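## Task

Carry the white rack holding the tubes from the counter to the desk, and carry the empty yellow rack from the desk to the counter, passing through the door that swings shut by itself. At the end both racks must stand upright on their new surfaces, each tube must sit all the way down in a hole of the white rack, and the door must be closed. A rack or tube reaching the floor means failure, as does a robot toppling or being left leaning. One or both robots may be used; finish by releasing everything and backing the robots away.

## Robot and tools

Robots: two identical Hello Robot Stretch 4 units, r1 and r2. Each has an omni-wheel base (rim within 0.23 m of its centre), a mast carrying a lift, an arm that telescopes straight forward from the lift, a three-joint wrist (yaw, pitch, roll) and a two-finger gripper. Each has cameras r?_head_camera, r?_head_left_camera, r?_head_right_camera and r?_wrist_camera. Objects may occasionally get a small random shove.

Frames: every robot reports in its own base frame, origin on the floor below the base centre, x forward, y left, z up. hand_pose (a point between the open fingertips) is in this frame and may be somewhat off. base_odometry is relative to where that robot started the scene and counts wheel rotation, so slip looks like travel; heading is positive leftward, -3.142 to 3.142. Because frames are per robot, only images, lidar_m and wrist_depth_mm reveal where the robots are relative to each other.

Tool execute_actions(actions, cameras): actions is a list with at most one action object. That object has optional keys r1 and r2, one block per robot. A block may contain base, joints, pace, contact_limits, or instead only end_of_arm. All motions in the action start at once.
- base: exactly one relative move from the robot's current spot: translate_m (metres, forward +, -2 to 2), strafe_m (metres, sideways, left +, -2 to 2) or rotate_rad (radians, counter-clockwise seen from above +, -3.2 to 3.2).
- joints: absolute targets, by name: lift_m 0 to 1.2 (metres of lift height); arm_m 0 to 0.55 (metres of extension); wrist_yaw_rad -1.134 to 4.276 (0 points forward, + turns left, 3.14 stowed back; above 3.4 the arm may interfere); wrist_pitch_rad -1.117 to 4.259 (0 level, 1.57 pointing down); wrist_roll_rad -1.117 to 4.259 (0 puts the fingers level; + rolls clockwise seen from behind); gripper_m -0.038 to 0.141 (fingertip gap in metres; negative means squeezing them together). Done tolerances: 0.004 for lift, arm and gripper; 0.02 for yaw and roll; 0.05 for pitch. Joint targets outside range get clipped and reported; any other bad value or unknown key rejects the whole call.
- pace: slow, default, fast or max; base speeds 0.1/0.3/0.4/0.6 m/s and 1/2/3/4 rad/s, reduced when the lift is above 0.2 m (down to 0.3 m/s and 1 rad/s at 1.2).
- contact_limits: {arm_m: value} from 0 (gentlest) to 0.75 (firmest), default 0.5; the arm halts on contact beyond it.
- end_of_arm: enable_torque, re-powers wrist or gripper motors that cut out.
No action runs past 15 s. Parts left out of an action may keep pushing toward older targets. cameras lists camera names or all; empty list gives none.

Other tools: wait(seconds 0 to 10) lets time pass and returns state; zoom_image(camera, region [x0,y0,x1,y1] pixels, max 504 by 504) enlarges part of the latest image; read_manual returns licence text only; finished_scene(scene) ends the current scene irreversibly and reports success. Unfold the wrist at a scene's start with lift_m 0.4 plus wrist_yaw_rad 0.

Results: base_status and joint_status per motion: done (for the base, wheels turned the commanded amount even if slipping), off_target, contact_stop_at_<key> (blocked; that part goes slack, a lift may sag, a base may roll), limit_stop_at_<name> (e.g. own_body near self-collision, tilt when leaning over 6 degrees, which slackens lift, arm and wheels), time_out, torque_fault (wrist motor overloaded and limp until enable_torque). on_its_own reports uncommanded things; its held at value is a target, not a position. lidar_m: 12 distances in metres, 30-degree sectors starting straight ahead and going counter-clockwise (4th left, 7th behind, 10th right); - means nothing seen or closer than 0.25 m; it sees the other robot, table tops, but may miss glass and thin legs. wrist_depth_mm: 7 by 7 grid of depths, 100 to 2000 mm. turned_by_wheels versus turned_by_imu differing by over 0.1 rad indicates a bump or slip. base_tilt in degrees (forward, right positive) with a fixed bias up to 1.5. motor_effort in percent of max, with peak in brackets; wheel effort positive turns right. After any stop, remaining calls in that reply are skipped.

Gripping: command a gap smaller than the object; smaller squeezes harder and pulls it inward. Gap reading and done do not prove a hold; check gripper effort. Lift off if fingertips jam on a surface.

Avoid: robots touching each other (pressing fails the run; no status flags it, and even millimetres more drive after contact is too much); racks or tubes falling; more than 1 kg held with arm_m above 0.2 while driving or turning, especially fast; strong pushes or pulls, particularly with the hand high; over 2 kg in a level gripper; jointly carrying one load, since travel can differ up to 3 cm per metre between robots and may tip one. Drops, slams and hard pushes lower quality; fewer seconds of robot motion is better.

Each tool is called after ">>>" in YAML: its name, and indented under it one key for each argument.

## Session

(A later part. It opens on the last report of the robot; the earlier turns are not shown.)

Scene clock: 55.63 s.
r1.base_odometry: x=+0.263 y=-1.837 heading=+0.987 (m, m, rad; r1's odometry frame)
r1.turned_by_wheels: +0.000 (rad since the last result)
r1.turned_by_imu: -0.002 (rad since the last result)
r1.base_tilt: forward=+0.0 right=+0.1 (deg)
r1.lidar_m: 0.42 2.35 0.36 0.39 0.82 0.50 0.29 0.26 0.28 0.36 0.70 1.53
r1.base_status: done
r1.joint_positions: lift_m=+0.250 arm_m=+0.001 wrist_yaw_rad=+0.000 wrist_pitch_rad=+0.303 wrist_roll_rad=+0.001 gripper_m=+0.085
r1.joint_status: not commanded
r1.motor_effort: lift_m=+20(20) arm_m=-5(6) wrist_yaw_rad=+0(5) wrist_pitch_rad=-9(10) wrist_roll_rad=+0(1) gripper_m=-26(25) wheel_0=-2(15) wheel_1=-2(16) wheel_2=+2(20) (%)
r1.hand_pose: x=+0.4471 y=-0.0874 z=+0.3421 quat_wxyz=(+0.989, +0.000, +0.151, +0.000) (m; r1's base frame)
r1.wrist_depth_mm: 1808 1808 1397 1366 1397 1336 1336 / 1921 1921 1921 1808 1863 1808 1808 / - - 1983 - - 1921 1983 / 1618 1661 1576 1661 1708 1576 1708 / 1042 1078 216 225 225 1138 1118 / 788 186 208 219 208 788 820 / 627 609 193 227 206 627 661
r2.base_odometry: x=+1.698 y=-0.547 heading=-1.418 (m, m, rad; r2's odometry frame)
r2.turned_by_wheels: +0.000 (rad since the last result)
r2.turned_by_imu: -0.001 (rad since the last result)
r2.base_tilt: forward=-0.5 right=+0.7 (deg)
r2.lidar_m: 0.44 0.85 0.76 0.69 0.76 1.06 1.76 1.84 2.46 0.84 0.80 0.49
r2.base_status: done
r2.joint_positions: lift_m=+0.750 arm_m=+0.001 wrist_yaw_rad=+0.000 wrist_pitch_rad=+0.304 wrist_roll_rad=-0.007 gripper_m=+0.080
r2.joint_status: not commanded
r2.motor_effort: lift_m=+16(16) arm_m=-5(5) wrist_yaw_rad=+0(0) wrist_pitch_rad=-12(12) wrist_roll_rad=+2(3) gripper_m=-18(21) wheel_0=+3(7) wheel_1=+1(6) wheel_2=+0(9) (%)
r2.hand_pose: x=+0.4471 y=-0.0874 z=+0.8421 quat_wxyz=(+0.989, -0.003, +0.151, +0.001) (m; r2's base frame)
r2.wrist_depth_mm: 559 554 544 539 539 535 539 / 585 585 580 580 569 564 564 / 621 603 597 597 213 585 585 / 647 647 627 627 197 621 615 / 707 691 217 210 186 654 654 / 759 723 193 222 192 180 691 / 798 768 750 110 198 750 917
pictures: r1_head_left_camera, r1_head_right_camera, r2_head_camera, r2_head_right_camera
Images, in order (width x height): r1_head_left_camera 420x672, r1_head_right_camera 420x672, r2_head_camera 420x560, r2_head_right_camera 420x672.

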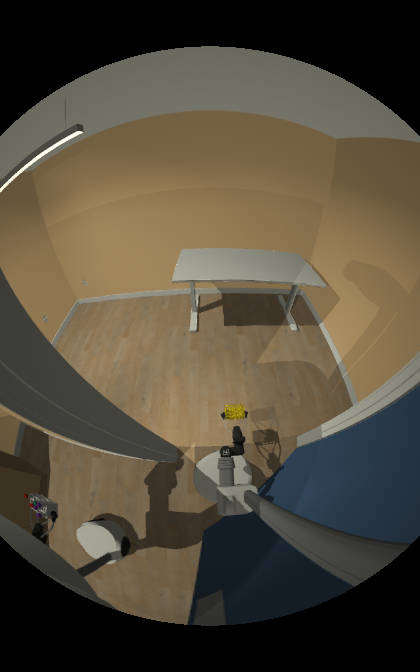

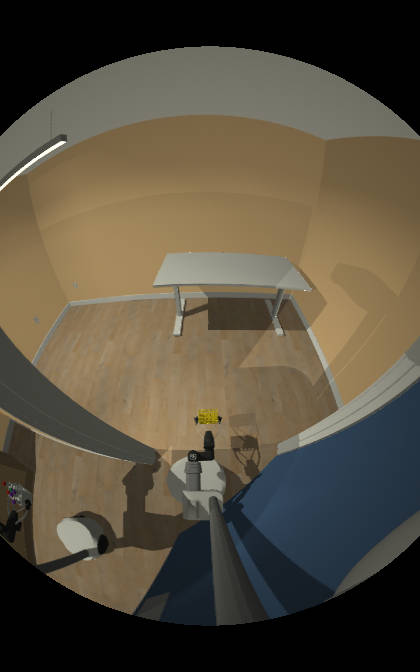

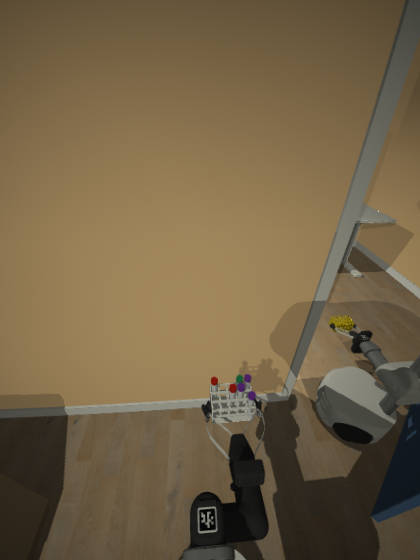

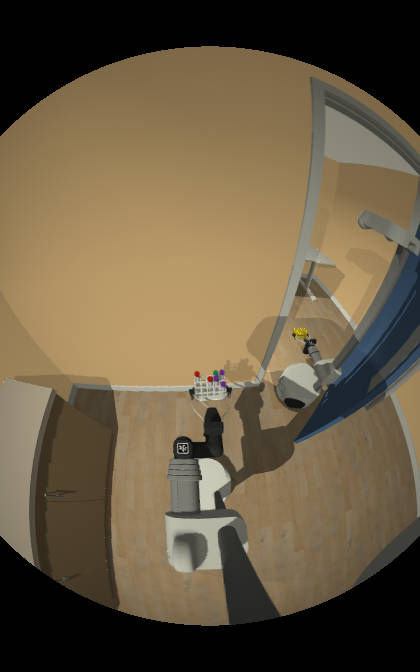

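>>> execute_actions:
  actions:
    - {"r1": {"base": {"rotate_rad": 0.546}, "joints": {"wrist_yaw_rad": -0.5}, "pace": "default"}, "r2": {"base": {"translate_m": 0.22}, "pace": "default"}}
  cameras: ["r1_head_left_camera", "r1_head_right_camera", "r2_head_right_camera"]

Scene clock: 59.20 s.
r1.base_odometry: x=+0.263 y=-1.837 heading=+1.532 (m, m, rad; r1's odometry frame)
r1.turned_by_wheels: +0.546 (rad since the last result)
r1.turned_by_imu: +0.546 (rad since the last result)
r1.base_tilt: forward=+0.0 right=+0.1 (deg)
r1.lidar_m: 2.36 0.37 0.52 0.84 0.32 0.25 - 0.25 0.32 0.68 1.53 0.42
r1.base_status: done
r1.joint_positions: lift_m=+0.250 arm_m=+0.001 wrist_yaw_rad=-0.500 wrist_pitch_rad=+0.303 wrist_roll_rad=+0.001 gripper_m=+0.085
r1.joint_status: all done
r1.motor_effort: lift_m=+21(21) arm_m=-4(5) wrist_yaw_rad=-1(6) wrist_pitch_rad=-9(9) wrist_roll_rad=+0(0) gripper_m=-25(25) wheel_0=-2(9) wheel_1=-1(12) wheel_2=-2(8) (%)
r1.hand_pose: x=+0.3714 y=-0.2087 z=+0.3420 quat_wxyz=(+0.958, +0.038, +0.146, -0.245) (m; r1's base frame)
r1.wrist_depth_mm: 1921 1921 1808 1430 1397 1336 1281 / - 1921 1921 1921 1921 1863 1808 / - - - - - 1921 1863 / 1661 1618 1661 1661 1708 1756 1618 / 1060 1098 217 224 224 1138 1118 / 788 186 208 219 208 788 831 / 627 609 193 227 206 621 661
r2.base_odometry: x=+1.732 y=-0.764 heading=-1.418 (m, m, rad; r2's odometry frame)
r2.turned_by_wheels: +0.000 (rad since the last result)
r2.turned_by_imu: +0.000 (rad since the last result)
r2.base_tilt: forward=-0.6 right=+0.7 (deg)
r2.lidar_m: 0.42 0.63 0.89 0.70 0.71 1.05 1.99 2.09 2.45 0.73 0.84 0.48
r2.base_status: done
r2.joint_positions: lift_m=+0.750 arm_m=+0.001 wrist_yaw_rad=+0.000 wrist_pitch_rad=+0.304 wrist_roll_rad=-0.007 gripper_m=+0.080
r2.joint_status: not commanded
r2.motor_effort: lift_m=+16(16) arm_m=-5(5) wrist_yaw_rad=+0(1) wrist_pitch_rad=-12(12) wrist_roll_rad=+2(2) gripper_m=-19(18) wheel_0=+2(9) wheel_1=+3(6) wheel_2=+0(9) (%)
r2.hand_pose: x=+0.4471 y=-0.0874 z=+0.8421 quat_wxyz=(+0.989, -0.003, +0.151, +0.001) (m; r2's base frame)
r2.wrist_depth_mm: 353 351 349 345 343 343 342 / 373 370 368 362 364 362 355 / 392 392 384 377 213 379 375 / 415 413 397 251 198 402 399 / 442 439 217 210 186 418 424 / 473 459 193 222 193 179 445 / 504 492 480 110 198 480 480
pictures: r1_head_left_camera, r1_head_right_camera, r2_head_right_camera
Images, in order (width x height): r1_head_left_camera 420x672, r1_head_right_camera 420x672, r2_head_right_camera 420x672.

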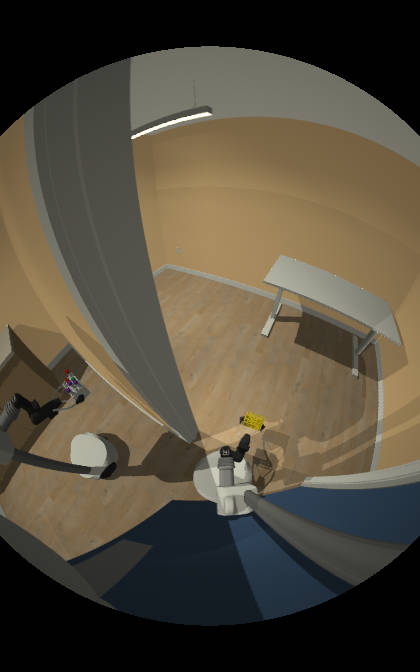

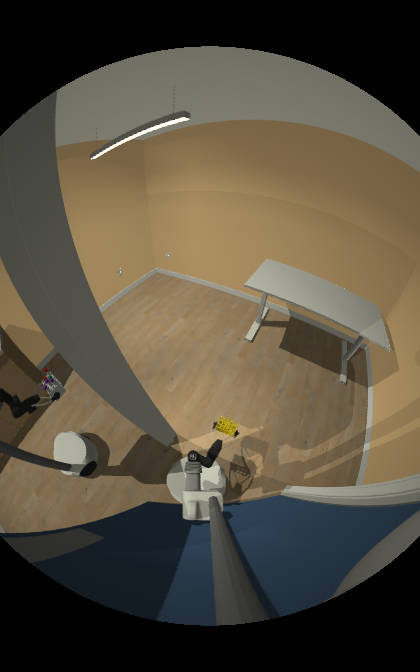

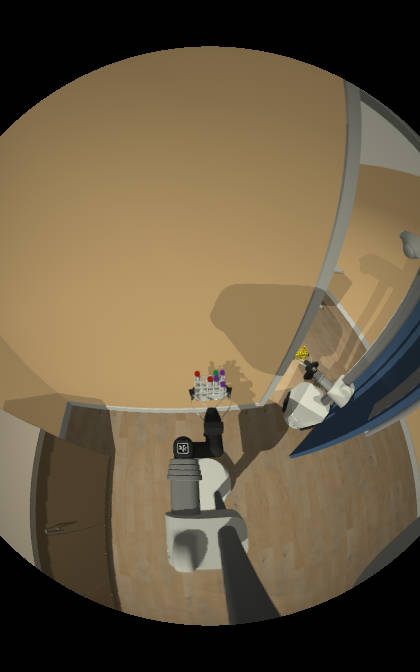

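>>> execute_actions:
  actions:
    - {"r1": {"base": {"translate_m": -0.92}, "pace": "default"}, "r2": {"base": {"strafe_m": -0.55}, "pace": "default"}}
  cameras: ["r1_head_left_camera", "r1_head_right_camera", "r2_head_camera", "r2_head_right_camera"]

Scene clock: 64.33 s.
r1.base_odometry: x=+0.223 y=-2.741 heading=+1.550 (m, m, rad; r1's odometry frame)
r1.turned_by_wheels: +0.018 (rad since the last result)
r1.turned_by_imu: +0.030 (rad since the last result)
r1.base_tilt: forward=+0.1 right=+0.2 (deg)
r1.lidar_m: 0.94 0.67 0.70 2.25 1.78 1.71 1.34 0.25 - 0.25 0.30 0.40
r1.base_status: translate_m contact_stop (by the wheels' count: -0.905 of -0.920)
r1.joint_positions: lift_m=+0.250 arm_m=+0.001 wrist_yaw_rad=-0.500 wrist_pitch_rad=+0.303 wrist_roll_rad=+0.001 gripper_m=+0.085
r1.joint_status: not commanded
r1.on_its_own: the wheels are slack since a contact_stop
r1.motor_effort: lift_m=+21(21) arm_m=-4(4) wrist_yaw_rad=+0(5) wrist_pitch_rad=-9(10) wrist_roll_rad=+0(1) gripper_m=-25(28) wheel_0=+0(20) wheel_1=+0(35) wheel_2=+0(32) (%)
r1.hand_pose: x=+0.3714 y=-0.2087 z=+0.3421 quat_wxyz=(+0.958, +0.038, +0.146, -0.245) (m; r1's base frame)
r1.wrist_depth_mm: - - - - - 469 334 / - - - - - 473 329 / - - - - - 473 329 / 1576 1618 1661 1708 1708 469 327 / 1060 1078 217 225 224 466 324 / 778 185 208 219 208 373 320 / 627 615 193 226 207 366 324
r2.base_odometry: x=+1.188 y=-0.848 heading=-1.418 (m, m, rad; r2's odometry frame)
r2.turned_by_wheels: +0.000 (rad since the last result)
r2.turned_by_imu: -0.001 (rad since the last result)
r2.base_tilt: forward=-0.5 right=+0.6 (deg)
r2.lidar_m: 0.41 0.66 0.89 1.24 1.33 1.83 1.98 2.07 0.65 0.68 0.78 0.50
r2.base_status: done
r2.joint_positions: lift_m=+0.750 arm_m=+0.001 wrist_yaw_rad=+0.000 wrist_pitch_rad=+0.304 wrist_roll_rad=-0.007 gripper_m=+0.080
r2.joint_status: not commanded
r2.motor_effort: lift_m=+16(16) arm_m=-5(5) wrist_yaw_rad=+0(0) wrist_pitch_rad=-12(12) wrist_roll_rad=+3(2) gripper_m=-20(19) wheel_0=+0(9) wheel_1=-1(11) wheel_2=+0(0) (%)
r2.hand_pose: x=+0.4471 y=-0.0874 z=+0.8421 quat_wxyz=(+0.989, -0.003, +0.151, +0.001) (m; r2's base frame)
r2.wrist_depth_mm: 357 355 343 - - - - / 370 370 364 - - - - / 394 392 377 427 213 - - / 421 413 397 404 196 - - / 445 442 217 210 185 1808 1808 / 473 462 192 223 192 179 1397 / 504 504 488 110 198 1182 1160
pictures: r1_head_left_camera, r1_head_right_camera, r2_head_camera, r2_head_right_camera
Images, in order (width x height): r1_head_left_camera 420x672, r1_head_right_camera 420x672, r2_head_camera 420x560, r2_head_right_camera 420x672.

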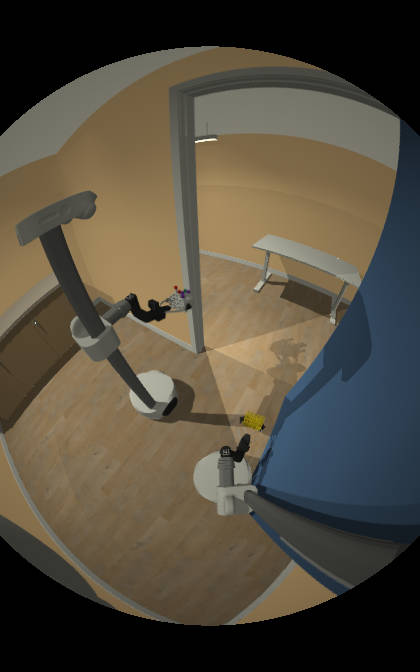

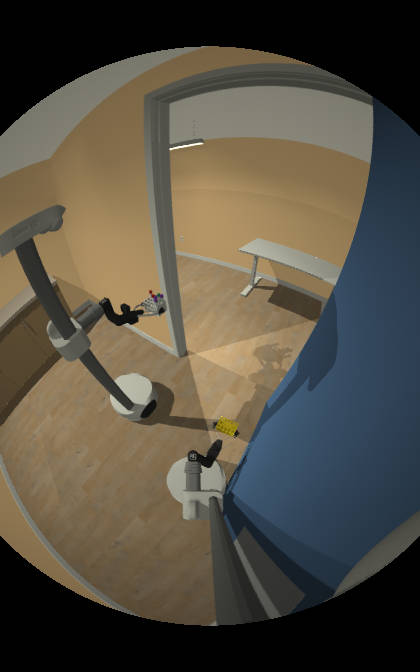

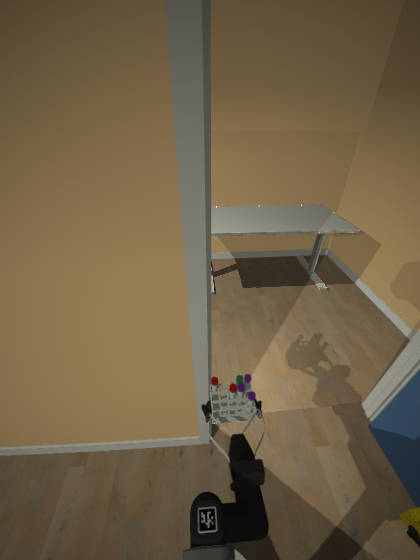

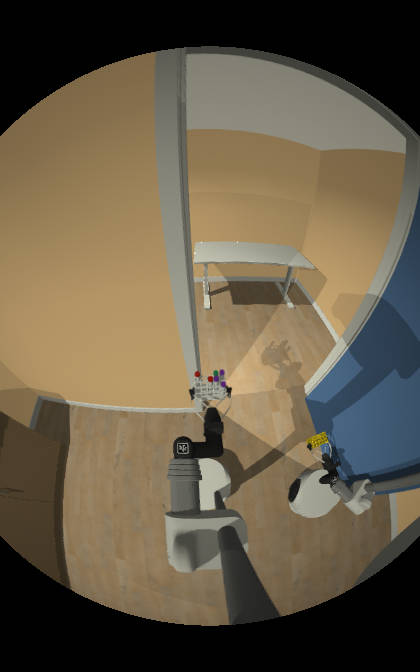

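>>> zoom_image:
  camera: "r2_head_camera"
  region: [150, 340, 420, 560]

Region (150, 340, 420, 560) of r2_head_camera's 420x560 image, scaled by 1.867, with more detail than that image has; it fills the top 411 rows of this view, and the rest is white.

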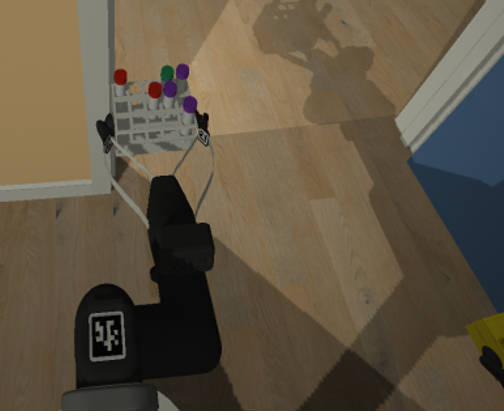

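>>> execute_actions:
  actions:
    - {"r1": {"base": {"translate_m": 0.01}, "pace": "slow"}, "r2": {"base": {"strafe_m": -0.35}, "pace": "default"}}
  cameras: ["r1_head_left_camera", "r2_head_camera", "r2_head_left_camera", "r2_head_right_camera"]

Scene clock: 67.30 s.
r1.base_odometry: x=+0.223 y=-2.731 heading=+1.550 (m, m, rad; r1's odometry frame)
r1.turned_by_wheels: +0.000 (rad since the last result)
r1.turned_by_imu: +0.000 (rad since the last result)
r1.base_tilt: forward=+0.1 right=+0.1 (deg)
r1.lidar_m: 0.43 0.33 0.38 2.25 1.79 1.73 1.36 0.25 - 0.25 0.29 0.38
r1.base_status: done
r1.joint_positions: lift_m=+0.250 arm_m=+0.001 wrist_yaw_rad=-0.500 wrist_pitch_rad=+0.303 wrist_roll_rad=+0.001 gripper_m=+0.085
r1.joint_status: not commanded
r1.motor_effort: lift_m=+21(21) arm_m=-4(4) wrist_yaw_rad=+0(1) wrist_pitch_rad=-9(9) wrist_roll_rad=+0(0) gripper_m=-26(24) wheel_0=+4(4) wheel_1=+2(2) wheel_2=-3(7) (%)
r1.hand_pose: x=+0.3714 y=-0.2087 z=+0.3421 quat_wxyz=(+0.958, +0.038, +0.146, -0.245) (m; r1's base frame)
r1.wrist_depth_mm: - - - - - 480 342 / - - - - - 484 332 / - - - - - 480 334 / 1576 1618 1661 1661 1661 480 332 / 1060 1078 217 224 225 473 327 / 788 185 208 218 208 377 325 / 621 621 193 227 207 375 329
r2.base_odometry: x=+0.842 y=-0.901 heading=-1.418 (m, m, rad; r2's odometry frame)
r2.turned_by_wheels: +0.000 (rad since the last result)
r2.turned_by_imu: -0.001 (rad since the last result)
r2.base_tilt: forward=-0.7 right=+0.7 (deg)
r2.lidar_m: 0.40 0.69 0.91 1.58 1.69 2.06 1.97 0.41 0.36 0.36 0.40 0.47
r2.base_status: done
r2.joint_positions: lift_m=+0.750 arm_m=+0.001 wrist_yaw_rad=+0.000 wrist_pitch_rad=+0.304 wrist_roll_rad=-0.007 gripper_m=+0.080
r2.joint_status: not commanded
r2.motor_effort: lift_m=+16(16) arm_m=-5(5) wrist_yaw_rad=+0(0) wrist_pitch_rad=-12(12) wrist_roll_rad=+3(3) gripper_m=-21(19) wheel_0=-1(9) wheel_1=+0(10) wheel_2=+0(0) (%)
r2.hand_pose: x=+0.4471 y=-0.0874 z=+0.8421 quat_wxyz=(+0.989, -0.003, +0.151, +0.001) (m; r2's base frame)
r2.wrist_depth_mm: - - - - - - 1921 / - - - - - - - / - - - - 213 - - / 525 - - - 201 - - / 508 - 217 210 185 1808 1808 / 517 1430 193 223 192 180 1397 / 512 960 1182 109 198 1160 1138
pictures: r1_head_left_camera, r2_head_camera, r2_head_left_camera, r2_head_right_camera
Images, in order (width x height): r1_head_left_camera 420x672, r2_head_camera 420x560, r2_head_left_camera 420x672, r2_head_right_camera 420x672.

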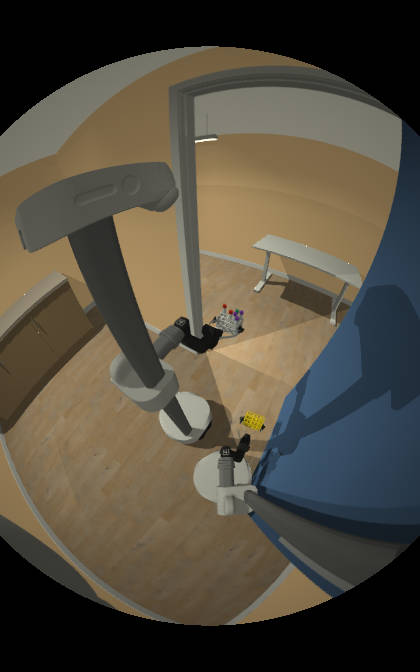

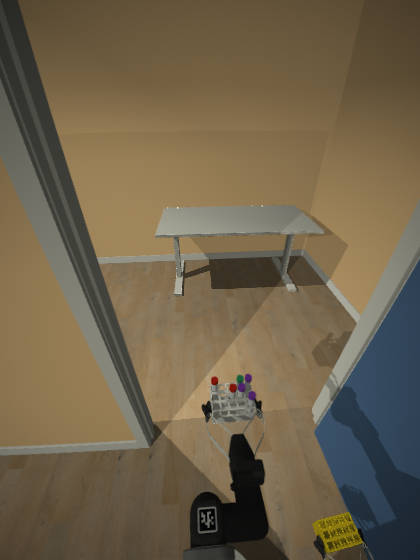

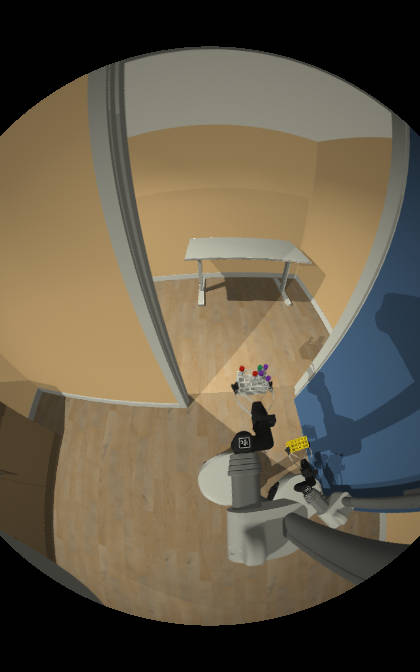

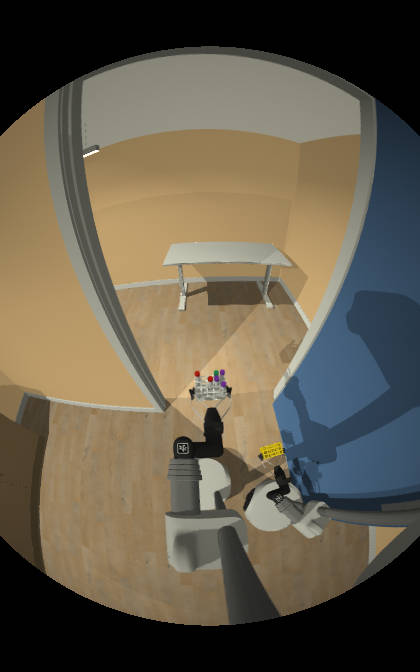

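>>> execute_actions:
  actions:
    - {"r2": {"base": {"translate_m": 0.45}, "pace": "max"}}
  cameras: ["r1_head_left_camera", "r2_head_camera", "r2_head_right_camera"]

Scene clock: 70.73 s.
r1.base_odometry: x=+0.223 y=-2.731 heading=+1.550 (m, m, rad; r1's odometry frame)
r1.turned_by_wheels: +0.000 (rad since the last result)
r1.turned_by_imu: +0.000 (rad since the last result)
r1.base_tilt: forward=+0.1 right=+0.1 (deg)
r1.lidar_m: 0.62 0.78 2.10 2.23 1.80 1.73 1.35 0.25 - 0.25 0.30 0.42
r1.base_status: not commanded
r1.joint_positions: lift_m=+0.250 arm_m=+0.001 wrist_yaw_rad=-0.500 wrist_pitch_rad=+0.303 wrist_roll_rad=+0.001 gripper_m=+0.085
r1.joint_status: not commanded
r1.motor_effort: lift_m=+21(21) arm_m=-4(5) wrist_yaw_rad=+0(0) wrist_pitch_rad=-10(9) wrist_roll_rad=+0(0) gripper_m=-25(23) wheel_0=+5(5) wheel_1=+2(2) wheel_2=-3(3) (%)
r1.hand_pose: x=+0.3714 y=-0.2087 z=+0.3421 quat_wxyz=(+0.958, +0.038, +0.146, -0.245) (m; r1's base frame)
r1.wrist_depth_mm: - - - - - 480 340 / - - - - - 480 332 / - - - - - 488 332 / 1430 1661 1661 1708 1708 477 332 / 508 621 217 225 225 477 329 / 439 185 207 218 208 379 325 / 413 521 193 227 206 373 329
r2.base_odometry: x=+0.911 y=-1.346 heading=-1.418 (m, m, rad; r2's odometry frame)
r2.turned_by_wheels: +0.000 (rad since the last result)
r2.turned_by_imu: -0.001 (rad since the last result)
r2.base_tilt: forward=-0.5 right=+0.6 (deg)
r2.lidar_m: 0.42 2.39 0.36 0.73 1.66 2.33 2.42 0.63 0.48 0.66 0.69 0.48
r2.base_status: done
r2.joint_positions: lift_m=+0.750 arm_m=+0.001 wrist_yaw_rad=+0.000 wrist_pitch_rad=+0.303 wrist_roll_rad=-0.007 gripper_m=+0.080
r2.joint_status: not commanded
r2.motor_effort: lift_m=+16(16) arm_m=-5(5) wrist_yaw_rad=+0(0) wrist_pitch_rad=-12(12) wrist_roll_rad=+3(2) gripper_m=-19(19) wheel_0=+0(8) wheel_1=-1(7) wheel_2=+1(12) (%)
r2.hand_pose: x=+0.4471 y=-0.0874 z=+0.8421 quat_wxyz=(+0.989, -0.003, +0.151, +0.001) (m; r2's base frame)
r2.wrist_depth_mm: 1863 1863 1863 1921 1863 1756 1808 / - - - 1921 1921 1921 1863 / - - - 1397 213 1661 1576 / - - - 250 197 - - / - - 217 210 185 1756 1756 / 1618 1499 192 221 192 179 1366 / 1281 1229 1205 110 198 1182 1138
pictures: r1_head_left_camera, r2_head_camera, r2_head_right_camera
Images, in order (width x height): r1_head_left_camera 420x672, r2_head_camera 420x560, r2_head_right_camera 420x672.

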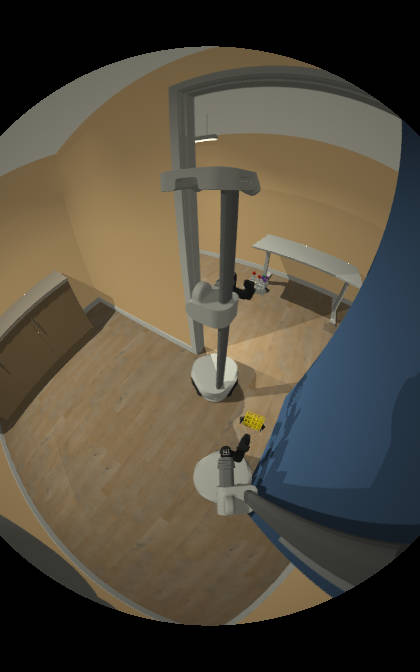

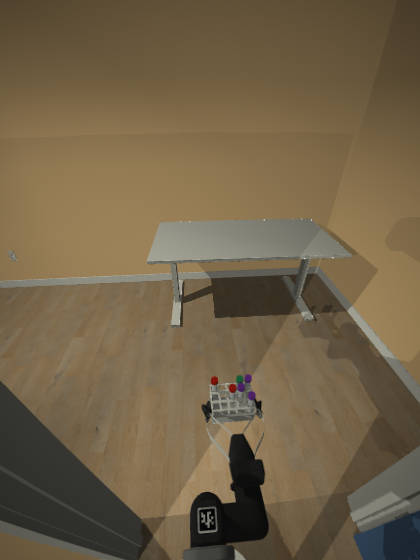

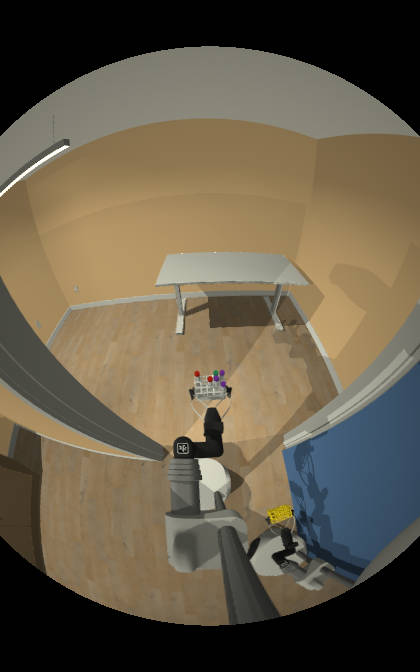

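>>> execute_actions:
  actions: []

Scene clock: 72.70 s.
r1.base_odometry: x=+0.223 y=-2.731 heading=+1.550 (m, m, rad; r1's odometry frame)
r1.turned_by_wheels: +0.000 (rad since the last result)
r1.turned_by_imu: +0.000 (rad since the last result)
r1.base_tilt: forward=+0.0 right=+0.2 (deg)
r1.lidar_m: 0.62 0.76 2.10 2.22 1.80 1.74 1.35 0.25 - 0.25 0.29 0.41
r1.base_status: not commanded
r1.joint_positions: lift_m=+0.250 arm_m=+0.001 wrist_yaw_rad=-0.500 wrist_pitch_rad=+0.303 wrist_roll_rad=+0.001 gripper_m=+0.085
r1.joint_status: not commanded
r1.motor_effort: lift_m=+21(21) arm_m=-4(5) wrist_yaw_rad=+0(0) wrist_pitch_rad=-9(9) wrist_roll_rad=+1(0) gripper_m=-26(23) wheel_0=+4(5) wheel_1=+2(2) wheel_2=-3(3) (%)
r1.hand_pose: x=+0.3714 y=-0.2087 z=+0.3421 quat_wxyz=(+0.958, +0.038, +0.146, -0.245) (m; r1's base frame)
r1.wrist_depth_mm: - - - - - 480 343 / - - - - - 488 332 / - - - - - 484 330 / 1430 1661 1618 1618 1708 480 332 / 512 621 216 225 224 477 327 / 439 185 208 219 208 377 325 / 415 521 192 226 206 373 329
r2.base_odometry: x=+0.911 y=-1.346 heading=-1.418 (m, m, rad; r2's odometry frame)
r2.turned_by_wheels: +0.000 (rad since the last result)
r2.turned_by_imu: +0.000 (rad since the last result)
r2.base_tilt: forward=-0.5 right=+0.7 (deg)
r2.lidar_m: 0.42 2.39 0.35 0.70 1.68 2.33 2.43 0.64 0.48 0.64 0.70 0.48
r2.base_status: done
r2.joint_positions: lift_m=+0.750 arm_m=+0.001 wrist_yaw_rad=+0.000 wrist_pitch_rad=+0.303 wrist_roll_rad=-0.007 gripper_m=+0.080
r2.joint_status: not commanded
r2.motor_effort: lift_m=+16(16) arm_m=-5(5) wrist_yaw_rad=+0(0) wrist_pitch_rad=-12(12) wrist_roll_rad=+2(2) gripper_m=-18(19) wheel_0=+0(8) wheel_1=-1(7) wheel_2=+1(12) (%)
r2.hand_pose: x=+0.4471 y=-0.0874 z=+0.8421 quat_wxyz=(+0.989, -0.003, +0.151, +0.001) (m; r2's base frame)
r2.wrist_depth_mm: 1863 1863 1921 1808 1921 1921 1756 / - - - 1983 1983 1921 1863 / - - - 1430 214 1618 1537 / - - - 251 196 - - / - - 217 210 186 1756 1756 / 1576 1464 193 221 192 179 1366 / 1281 1229 1205 110 199 1160 1118
pictures: r1_head_camera, r1_head_left_camera, r1_head_right_camera, r1_wrist_camera, r2_head_camera, r2_head_left_camera, r2_head_right_camera, r2_wrist_camera
Images, in order (width x height): r1_head_camera 420x560, r1_head_left_camera 420x672, r1_head_right_camera 420x672, r1_wrist_camera 616x392, r2_head_camera 420x560, r2_head_left_camera 420x672, r2_head_right_camera 420x672, r2_wrist_camera 616x392.

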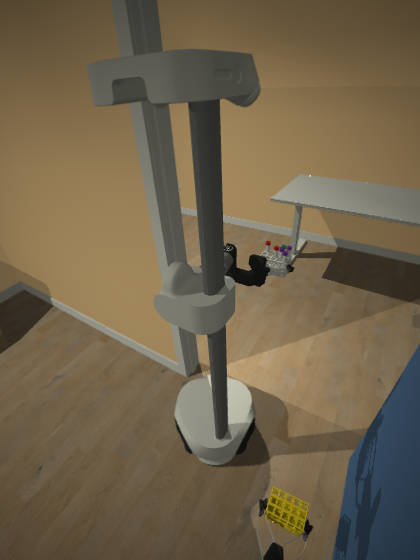

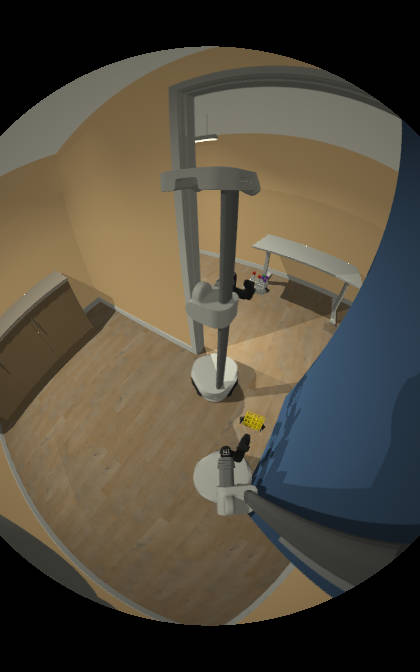

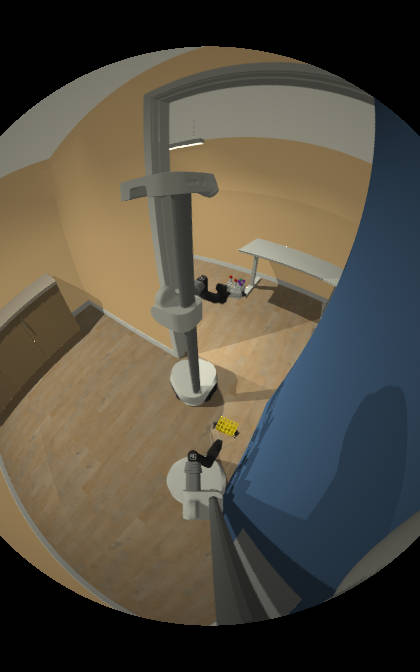

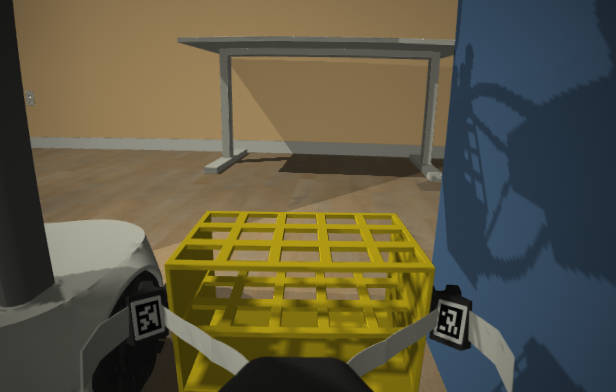

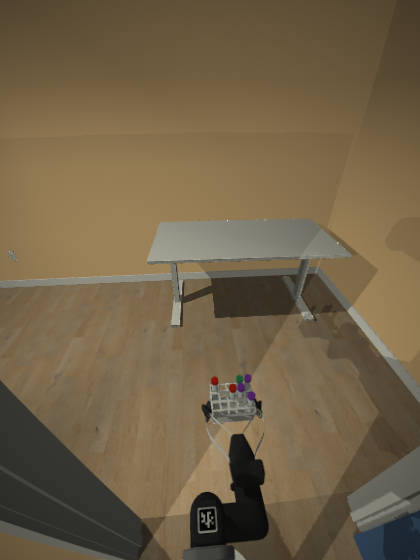

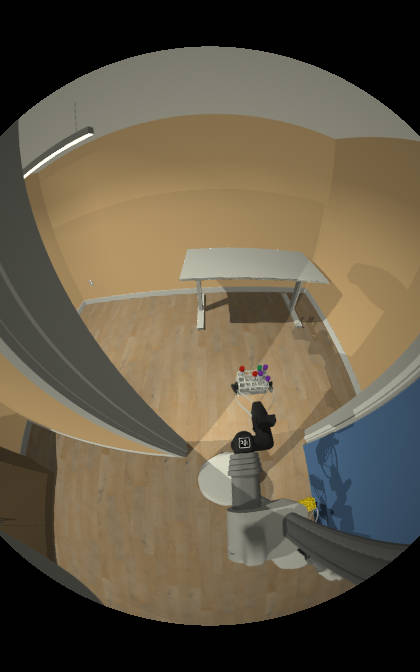

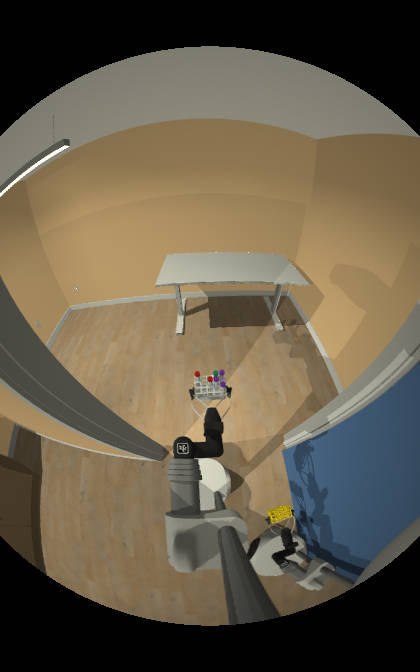

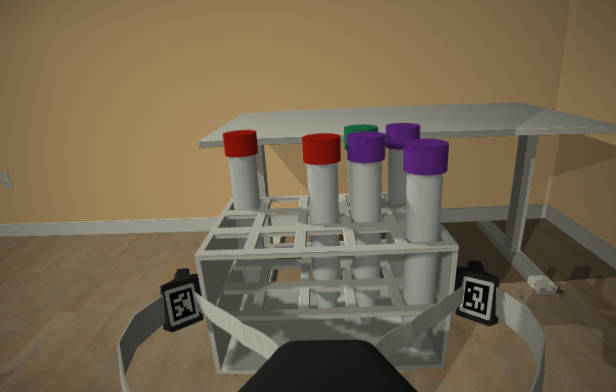

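>>> execute_actions:
  actions:
    - {"r1": {"base": {"strafe_m": 1.5}, "joints": {"lift_m": 0.93, "wrist_yaw_rad": 0.0}, "pace": "max"}, "r2": {"base": {"translate_m": 1.02}, "joints": {"arm_m": 0.17, "lift_m": 0.715}, "pace": "max"}}

Scene clock: 79.23 s.
r1.base_odometry: x=-1.276 y=-2.700 heading=+1.550 (m, m, rad; r1's odometry frame)
r1.turned_by_wheels: +0.000 (rad since the last result)
r1.turned_by_imu: -0.004 (rad since the last result)
r1.base_tilt: forward=+0.1 right=+0.1 (deg)
r1.lidar_m: 0.43 0.87 0.84 0.90 0.96 0.92 0.97 1.40 2.21 2.31 1.69 1.69
r1.base_status: done
r1.joint_positions: lift_m=+0.930 arm_m=+0.001 wrist_yaw_rad=+0.000 wrist_pitch_rad=+0.303 wrist_roll_rad=+0.001 gripper_m=+0.085
r1.joint_status: all done
r1.motor_effort: lift_m=+22(26) arm_m=-4(4) wrist_yaw_rad=+0(7) wrist_pitch_rad=-9(11) wrist_roll_rad=+1(0) gripper_m=-25(25) wheel_0=+1(14) wheel_1=-2(16) wheel_2=+1(3) (%)
r1.hand_pose: x=+0.4470 y=-0.0874 z=+1.0221 quat_wxyz=(+0.989, +0.000, +0.151, +0.000) (m; r1's base frame)
r1.wrist_depth_mm: 1205 1397 1756 1537 1366 1205 1098 / 1205 1499 1808 1618 1430 1255 1138 / 1229 1430 1756 1618 1464 1281 1160 / 820 917 1078 1708 1464 1336 1205 / 741 878 217 224 224 1366 1229 / 750 185 208 218 208 1308 1255 / 750 917 193 226 207 1366 1281
r2.base_odometry: x=+1.067 y=-2.354 heading=-1.418 (m, m, rad; r2's odometry frame)
r2.turned_by_wheels: +0.000 (rad since the last result)
r2.turned_by_imu: -0.002 (rad since the last result)
r2.base_tilt: forward=-0.6 right=+0.8 (deg)
r2.lidar_m: 0.49 0.52 1.88 2.28 1.00 0.77 0.80 0.82 0.99 1.44 0.75 0.55
r2.base_status: done
r2.joint_positions: lift_m=+0.715 arm_m=+0.169 wrist_yaw_rad=+0.000 wrist_pitch_rad=+0.303 wrist_roll_rad=-0.007 gripper_m=+0.080
r2.joint_status: all done
r2.motor_effort: lift_m=+17(17) arm_m=+5(7) wrist_yaw_rad=+0(2) wrist_pitch_rad=-12(13) wrist_roll_rad=+2(3) gripper_m=-17(17) wheel_0=+0(7) wheel_1=+0(9) wheel_2=+2(11) (%)
r2.hand_pose: x=+0.6153 y=-0.0874 z=+0.8070 quat_wxyz=(+0.989, -0.003, +0.151, +0.001) (m; r2's base frame)
r2.wrist_depth_mm: 831 831 809 820 820 809 798 / 878 878 866 854 854 854 842 / 931 904 891 904 213 866 878 / 946 647 539 250 201 554 544 / 455 449 216 209 185 394 389 / 342 324 193 221 192 179 304 / 277 271 258 110 198 256 247
pictures: r1_head_camera, r1_head_left_camera, r1_head_right_camera, r1_wrist_camera, r2_head_camera, r2_head_left_camera, r2_head_right_camera, r2_wrist_camera
Images, in order (width x height): r1_head_camera 420x560, r1_head_left_camera 420x672, r1_head_right_camera 420x672, r1_wrist_camera 616x392, r2_head_camera 420x560, r2_head_left_camera 420x672, r2_head_right_camera 420x672, r2_wrist_camera 616x392.

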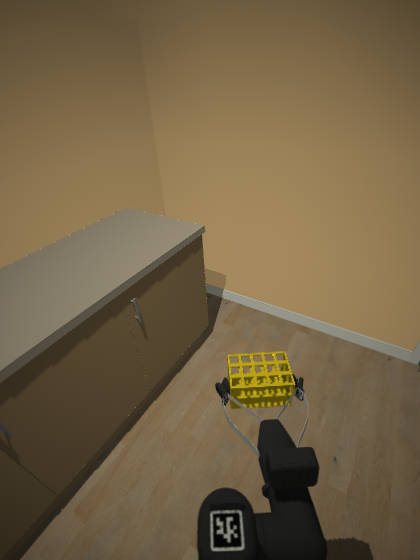

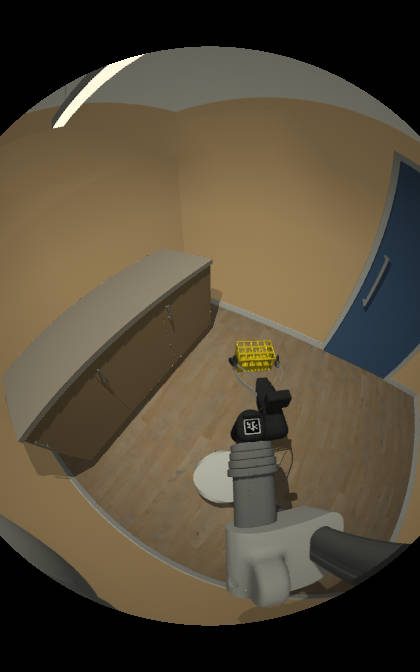

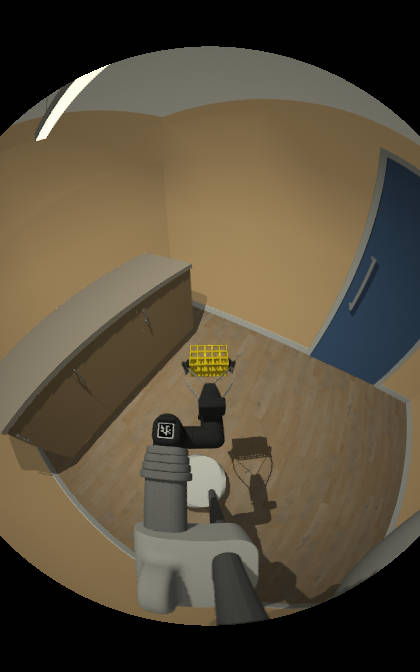

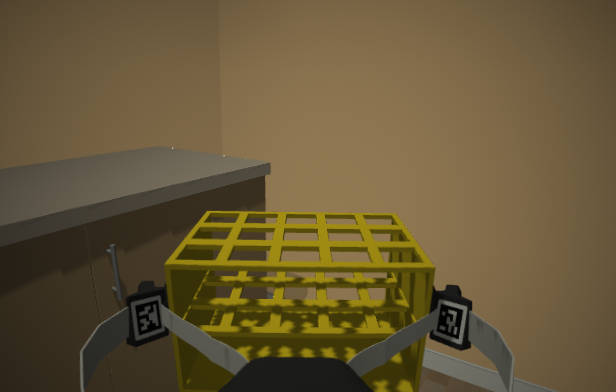

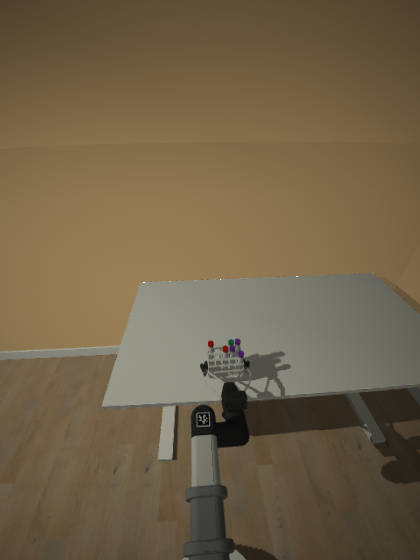

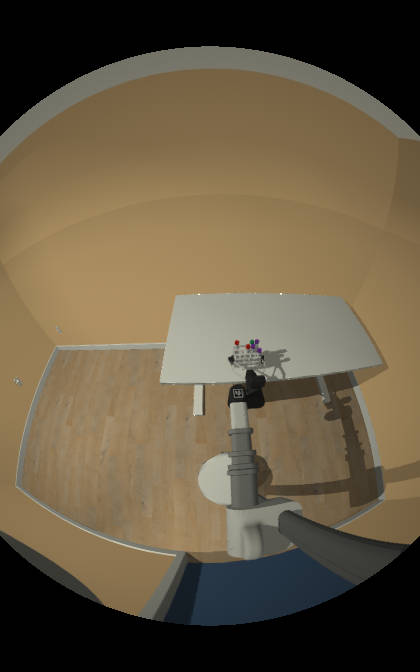

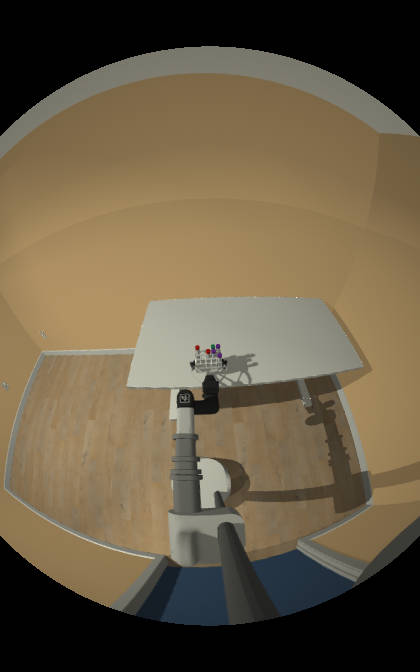

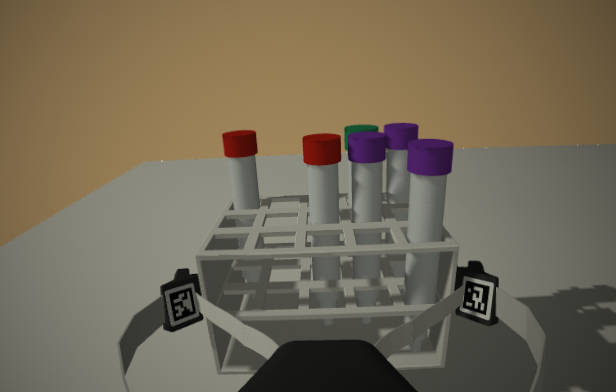

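>>> execute_actions:
  actions:
    - {"r1": {"base": {"rotate_rad": 1.0}, "joints": {"lift_m": 0.905, "arm_m": 0.545}, "pace": "fast"}, "r2": {"joints": {"arm_m": 0.25, "lift_m": 0.674}}}
  cameras: ["r1_head_camera", "r1_wrist_camera", "r2_head_camera", "r2_wrist_camera"]

Scene clock: 81.93 s.
r1.base_odometry: x=-1.276 y=-2.701 heading=+2.550 (m, m, rad; r1's odometry frame)
r1.turned_by_wheels: +1.000 (rad since the last result)
r1.turned_by_imu: +1.003 (rad since the last result)
r1.base_tilt: forward=+0.1 right=+0.1 (deg)
r1.lidar_m: 0.84 0.88 0.96 0.92 0.97 1.33 2.25 2.34 1.70 1.68 1.18 0.89
r1.base_status: done
r1.joint_positions: lift_m=+0.905 arm_m=+0.544 wrist_yaw_rad=+0.000 wrist_pitch_rad=+0.303 wrist_roll_rad=+0.001 gripper_m=+0.085
r1.joint_status: all done
r1.motor_effort: lift_m=+18(17) arm_m=+6(6) wrist_yaw_rad=-1(2) wrist_pitch_rad=-9(10) wrist_roll_rad=+0(1) gripper_m=-28(24) wheel_0=-1(9) wheel_1=-2(8) wheel_2=+1(10) (%)
r1.hand_pose: x=+0.9903 y=-0.0874 z=+0.9973 quat_wxyz=(+0.989, +0.000, +0.151, +0.000) (m; r1's base frame)
r1.wrist_depth_mm: 661 661 661 647 654 661 654 / 676 676 683 683 676 676 668 / 707 715 699 707 707 699 699 / 723 723 723 732 723 723 732 / 473 480 217 225 225 500 496 / 349 185 208 220 208 347 362 / 277 273 193 227 206 277 300
r2.base_odometry: x=+1.067 y=-2.354 heading=-1.418 (m, m, rad; r2's odometry frame)
r2.turned_by_wheels: +0.000 (rad since the last result)
r2.turned_by_imu: +0.000 (rad since the last result)
r2.base_tilt: forward=-0.6 right=+0.6 (deg)
r2.lidar_m: 0.51 0.52 1.85 2.29 1.03 0.76 0.76 0.81 1.00 1.45 0.74 0.54
r2.base_status: not commanded
r2.joint_positions: lift_m=+0.674 arm_m=+0.249 wrist_yaw_rad=+0.000 wrist_pitch_rad=+0.303 wrist_roll_rad=-0.007 gripper_m=+0.080
r2.joint_status: all done
r2.motor_effort: lift_m=+15(18) arm_m=+5(7) wrist_yaw_rad=+0(0) wrist_pitch_rad=-12(12) wrist_roll_rad=+2(2) gripper_m=-18(20) wheel_0=+0(0) wheel_1=+0(0) wheel_2=+2(2) (%)
r2.hand_pose: x=+0.6953 y=-0.0874 z=+0.7662 quat_wxyz=(+0.989, -0.003, +0.151, +0.001) (m; r2's base frame)
r2.wrist_depth_mm: 741 741 750 732 750 732 732 / 798 798 778 778 778 768 768 / 854 831 809 723 213 741 715 / 544 521 433 250 197 449 436 / 364 357 216 208 185 320 314 / 274 259 192 220 192 179 245 / 223 218 208 110 199 206 198
pictures: r1_head_camera, r1_wrist_camera, r2_head_camera, r2_wrist_camera
Images, in order (width x height): r1_head_camera 420x560, r1_wrist_camera 616x392, r2_head_camera 420x560, r2_wrist_camera 616x392.

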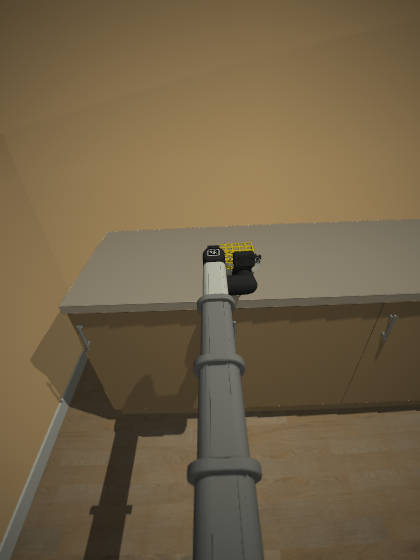

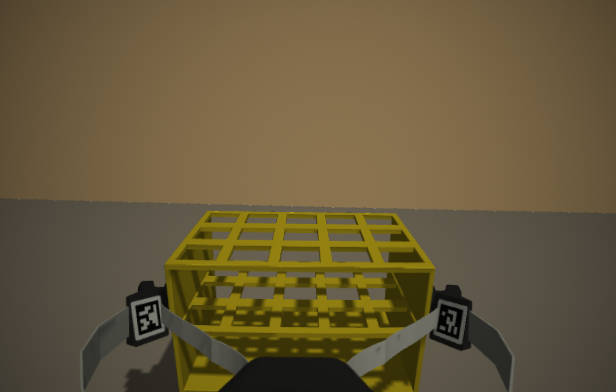

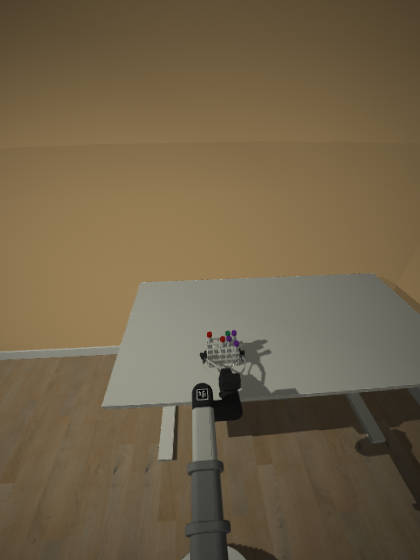

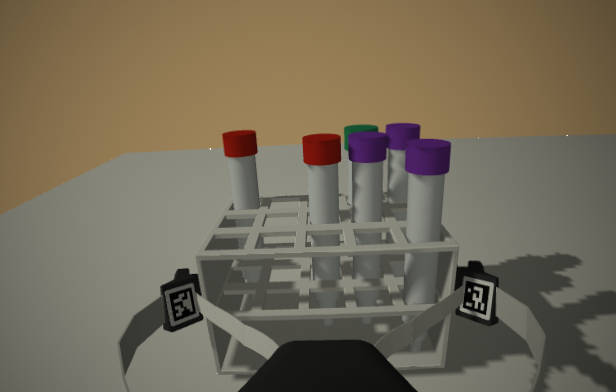

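>>> execute_actions:
  actions:
    - {"r1": {"joints": {"lift_m": 0.86}}, "r2": {"joints": {"lift_m": 0.67, "gripper_m": 0.141}}}
  cameras: ["r1_wrist_camera", "r2_wrist_camera"]

Scene clock: 83.77 s.
r1.base_odometry: x=-1.276 y=-2.701 heading=+2.550 (m, m, rad; r1's odometry frame)
r1.turned_by_wheels: +0.000 (rad since the last result)
r1.turned_by_imu: +0.000 (rad since the last result)
r1.base_tilt: forward=+0.0 right=+0.1 (deg)
r1.lidar_m: 0.82 0.89 0.98 0.91 0.96 1.33 2.26 2.36 1.72 1.67 1.21 0.88
r1.base_status: not commanded
r1.joint_positions: lift_m=+0.860 arm_m=+0.544 wrist_yaw_rad=+0.000 wrist_pitch_rad=+0.303 wrist_roll_rad=+0.001 gripper_m=+0.085
r1.joint_status: all done
r1.motor_effort: lift_m=+17(16) arm_m=+6(6) wrist_yaw_rad=-1(1) wrist_pitch_rad=-9(9) wrist_roll_rad=+0(0) gripper_m=-26(25) wheel_0=-1(1) wheel_1=-2(2) wheel_2=+1(0) (%)
r1.hand_pose: x=+0.9903 y=-0.0874 z=+0.9524 quat_wxyz=(+0.989, +0.000, +0.151, +0.000) (m; r1's base frame)
r1.wrist_depth_mm: 654 661 654 647 654 661 661 / 676 676 683 668 683 676 676 / 707 699 707 699 715 707 715 / 559 564 574 580 591 597 597 / 368 375 217 224 225 392 389 / 274 185 208 220 208 271 283 / 217 213 193 225 206 216 228
r2.base_odometry: x=+1.067 y=-2.354 heading=-1.418 (m, m, rad; r2's odometry frame)
r2.turned_by_wheels: +0.000 (rad since the last result)
r2.turned_by_imu: +0.000 (rad since the last result)
r2.base_tilt: forward=-0.6 right=+0.5 (deg)
r2.lidar_m: 0.49 0.53 1.84 2.28 1.01 0.77 0.76 0.81 1.00 1.47 0.71 0.53
r2.base_status: not commanded
r2.joint_positions: lift_m=+0.670 arm_m=+0.249 wrist_yaw_rad=+0.000 wrist_pitch_rad=+0.302 wrist_roll_rad=-0.007 gripper_m=+0.141
r2.joint_status: all done
r2.motor_effort: lift_m=+15(15) arm_m=+5(5) wrist_yaw_rad=+0(1) wrist_pitch_rad=-7(12) wrist_roll_rad=+2(2) gripper_m=-2(20) wheel_0=+0(0) wheel_1=+0(0) wheel_2=+2(2) (%)
r2.hand_pose: x=+0.6954 y=-0.0874 z=+0.7626 quat_wxyz=(+0.989, -0.003, +0.150, +0.001) (m; r2's base frame)
r2.wrist_depth_mm: 741 759 732 723 750 732 723 / 809 788 768 788 768 778 759 / 854 820 820 715 227 732 699 / 530 508 452 253 211 442 433 / 359 351 229 228 204 297 307 / 268 253 214 233 206 224 242 / 218 213 214 110 209 202 203
pictures: r1_wrist_camera, r2_wrist_camera
Images, in order (width x height): r1_wrist_camera 616x392, r2_wrist_camera 616x392.

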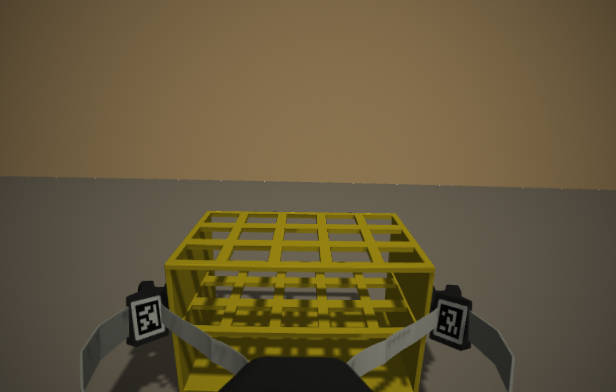

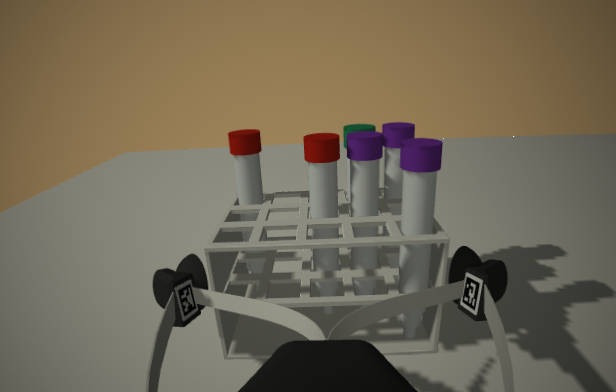

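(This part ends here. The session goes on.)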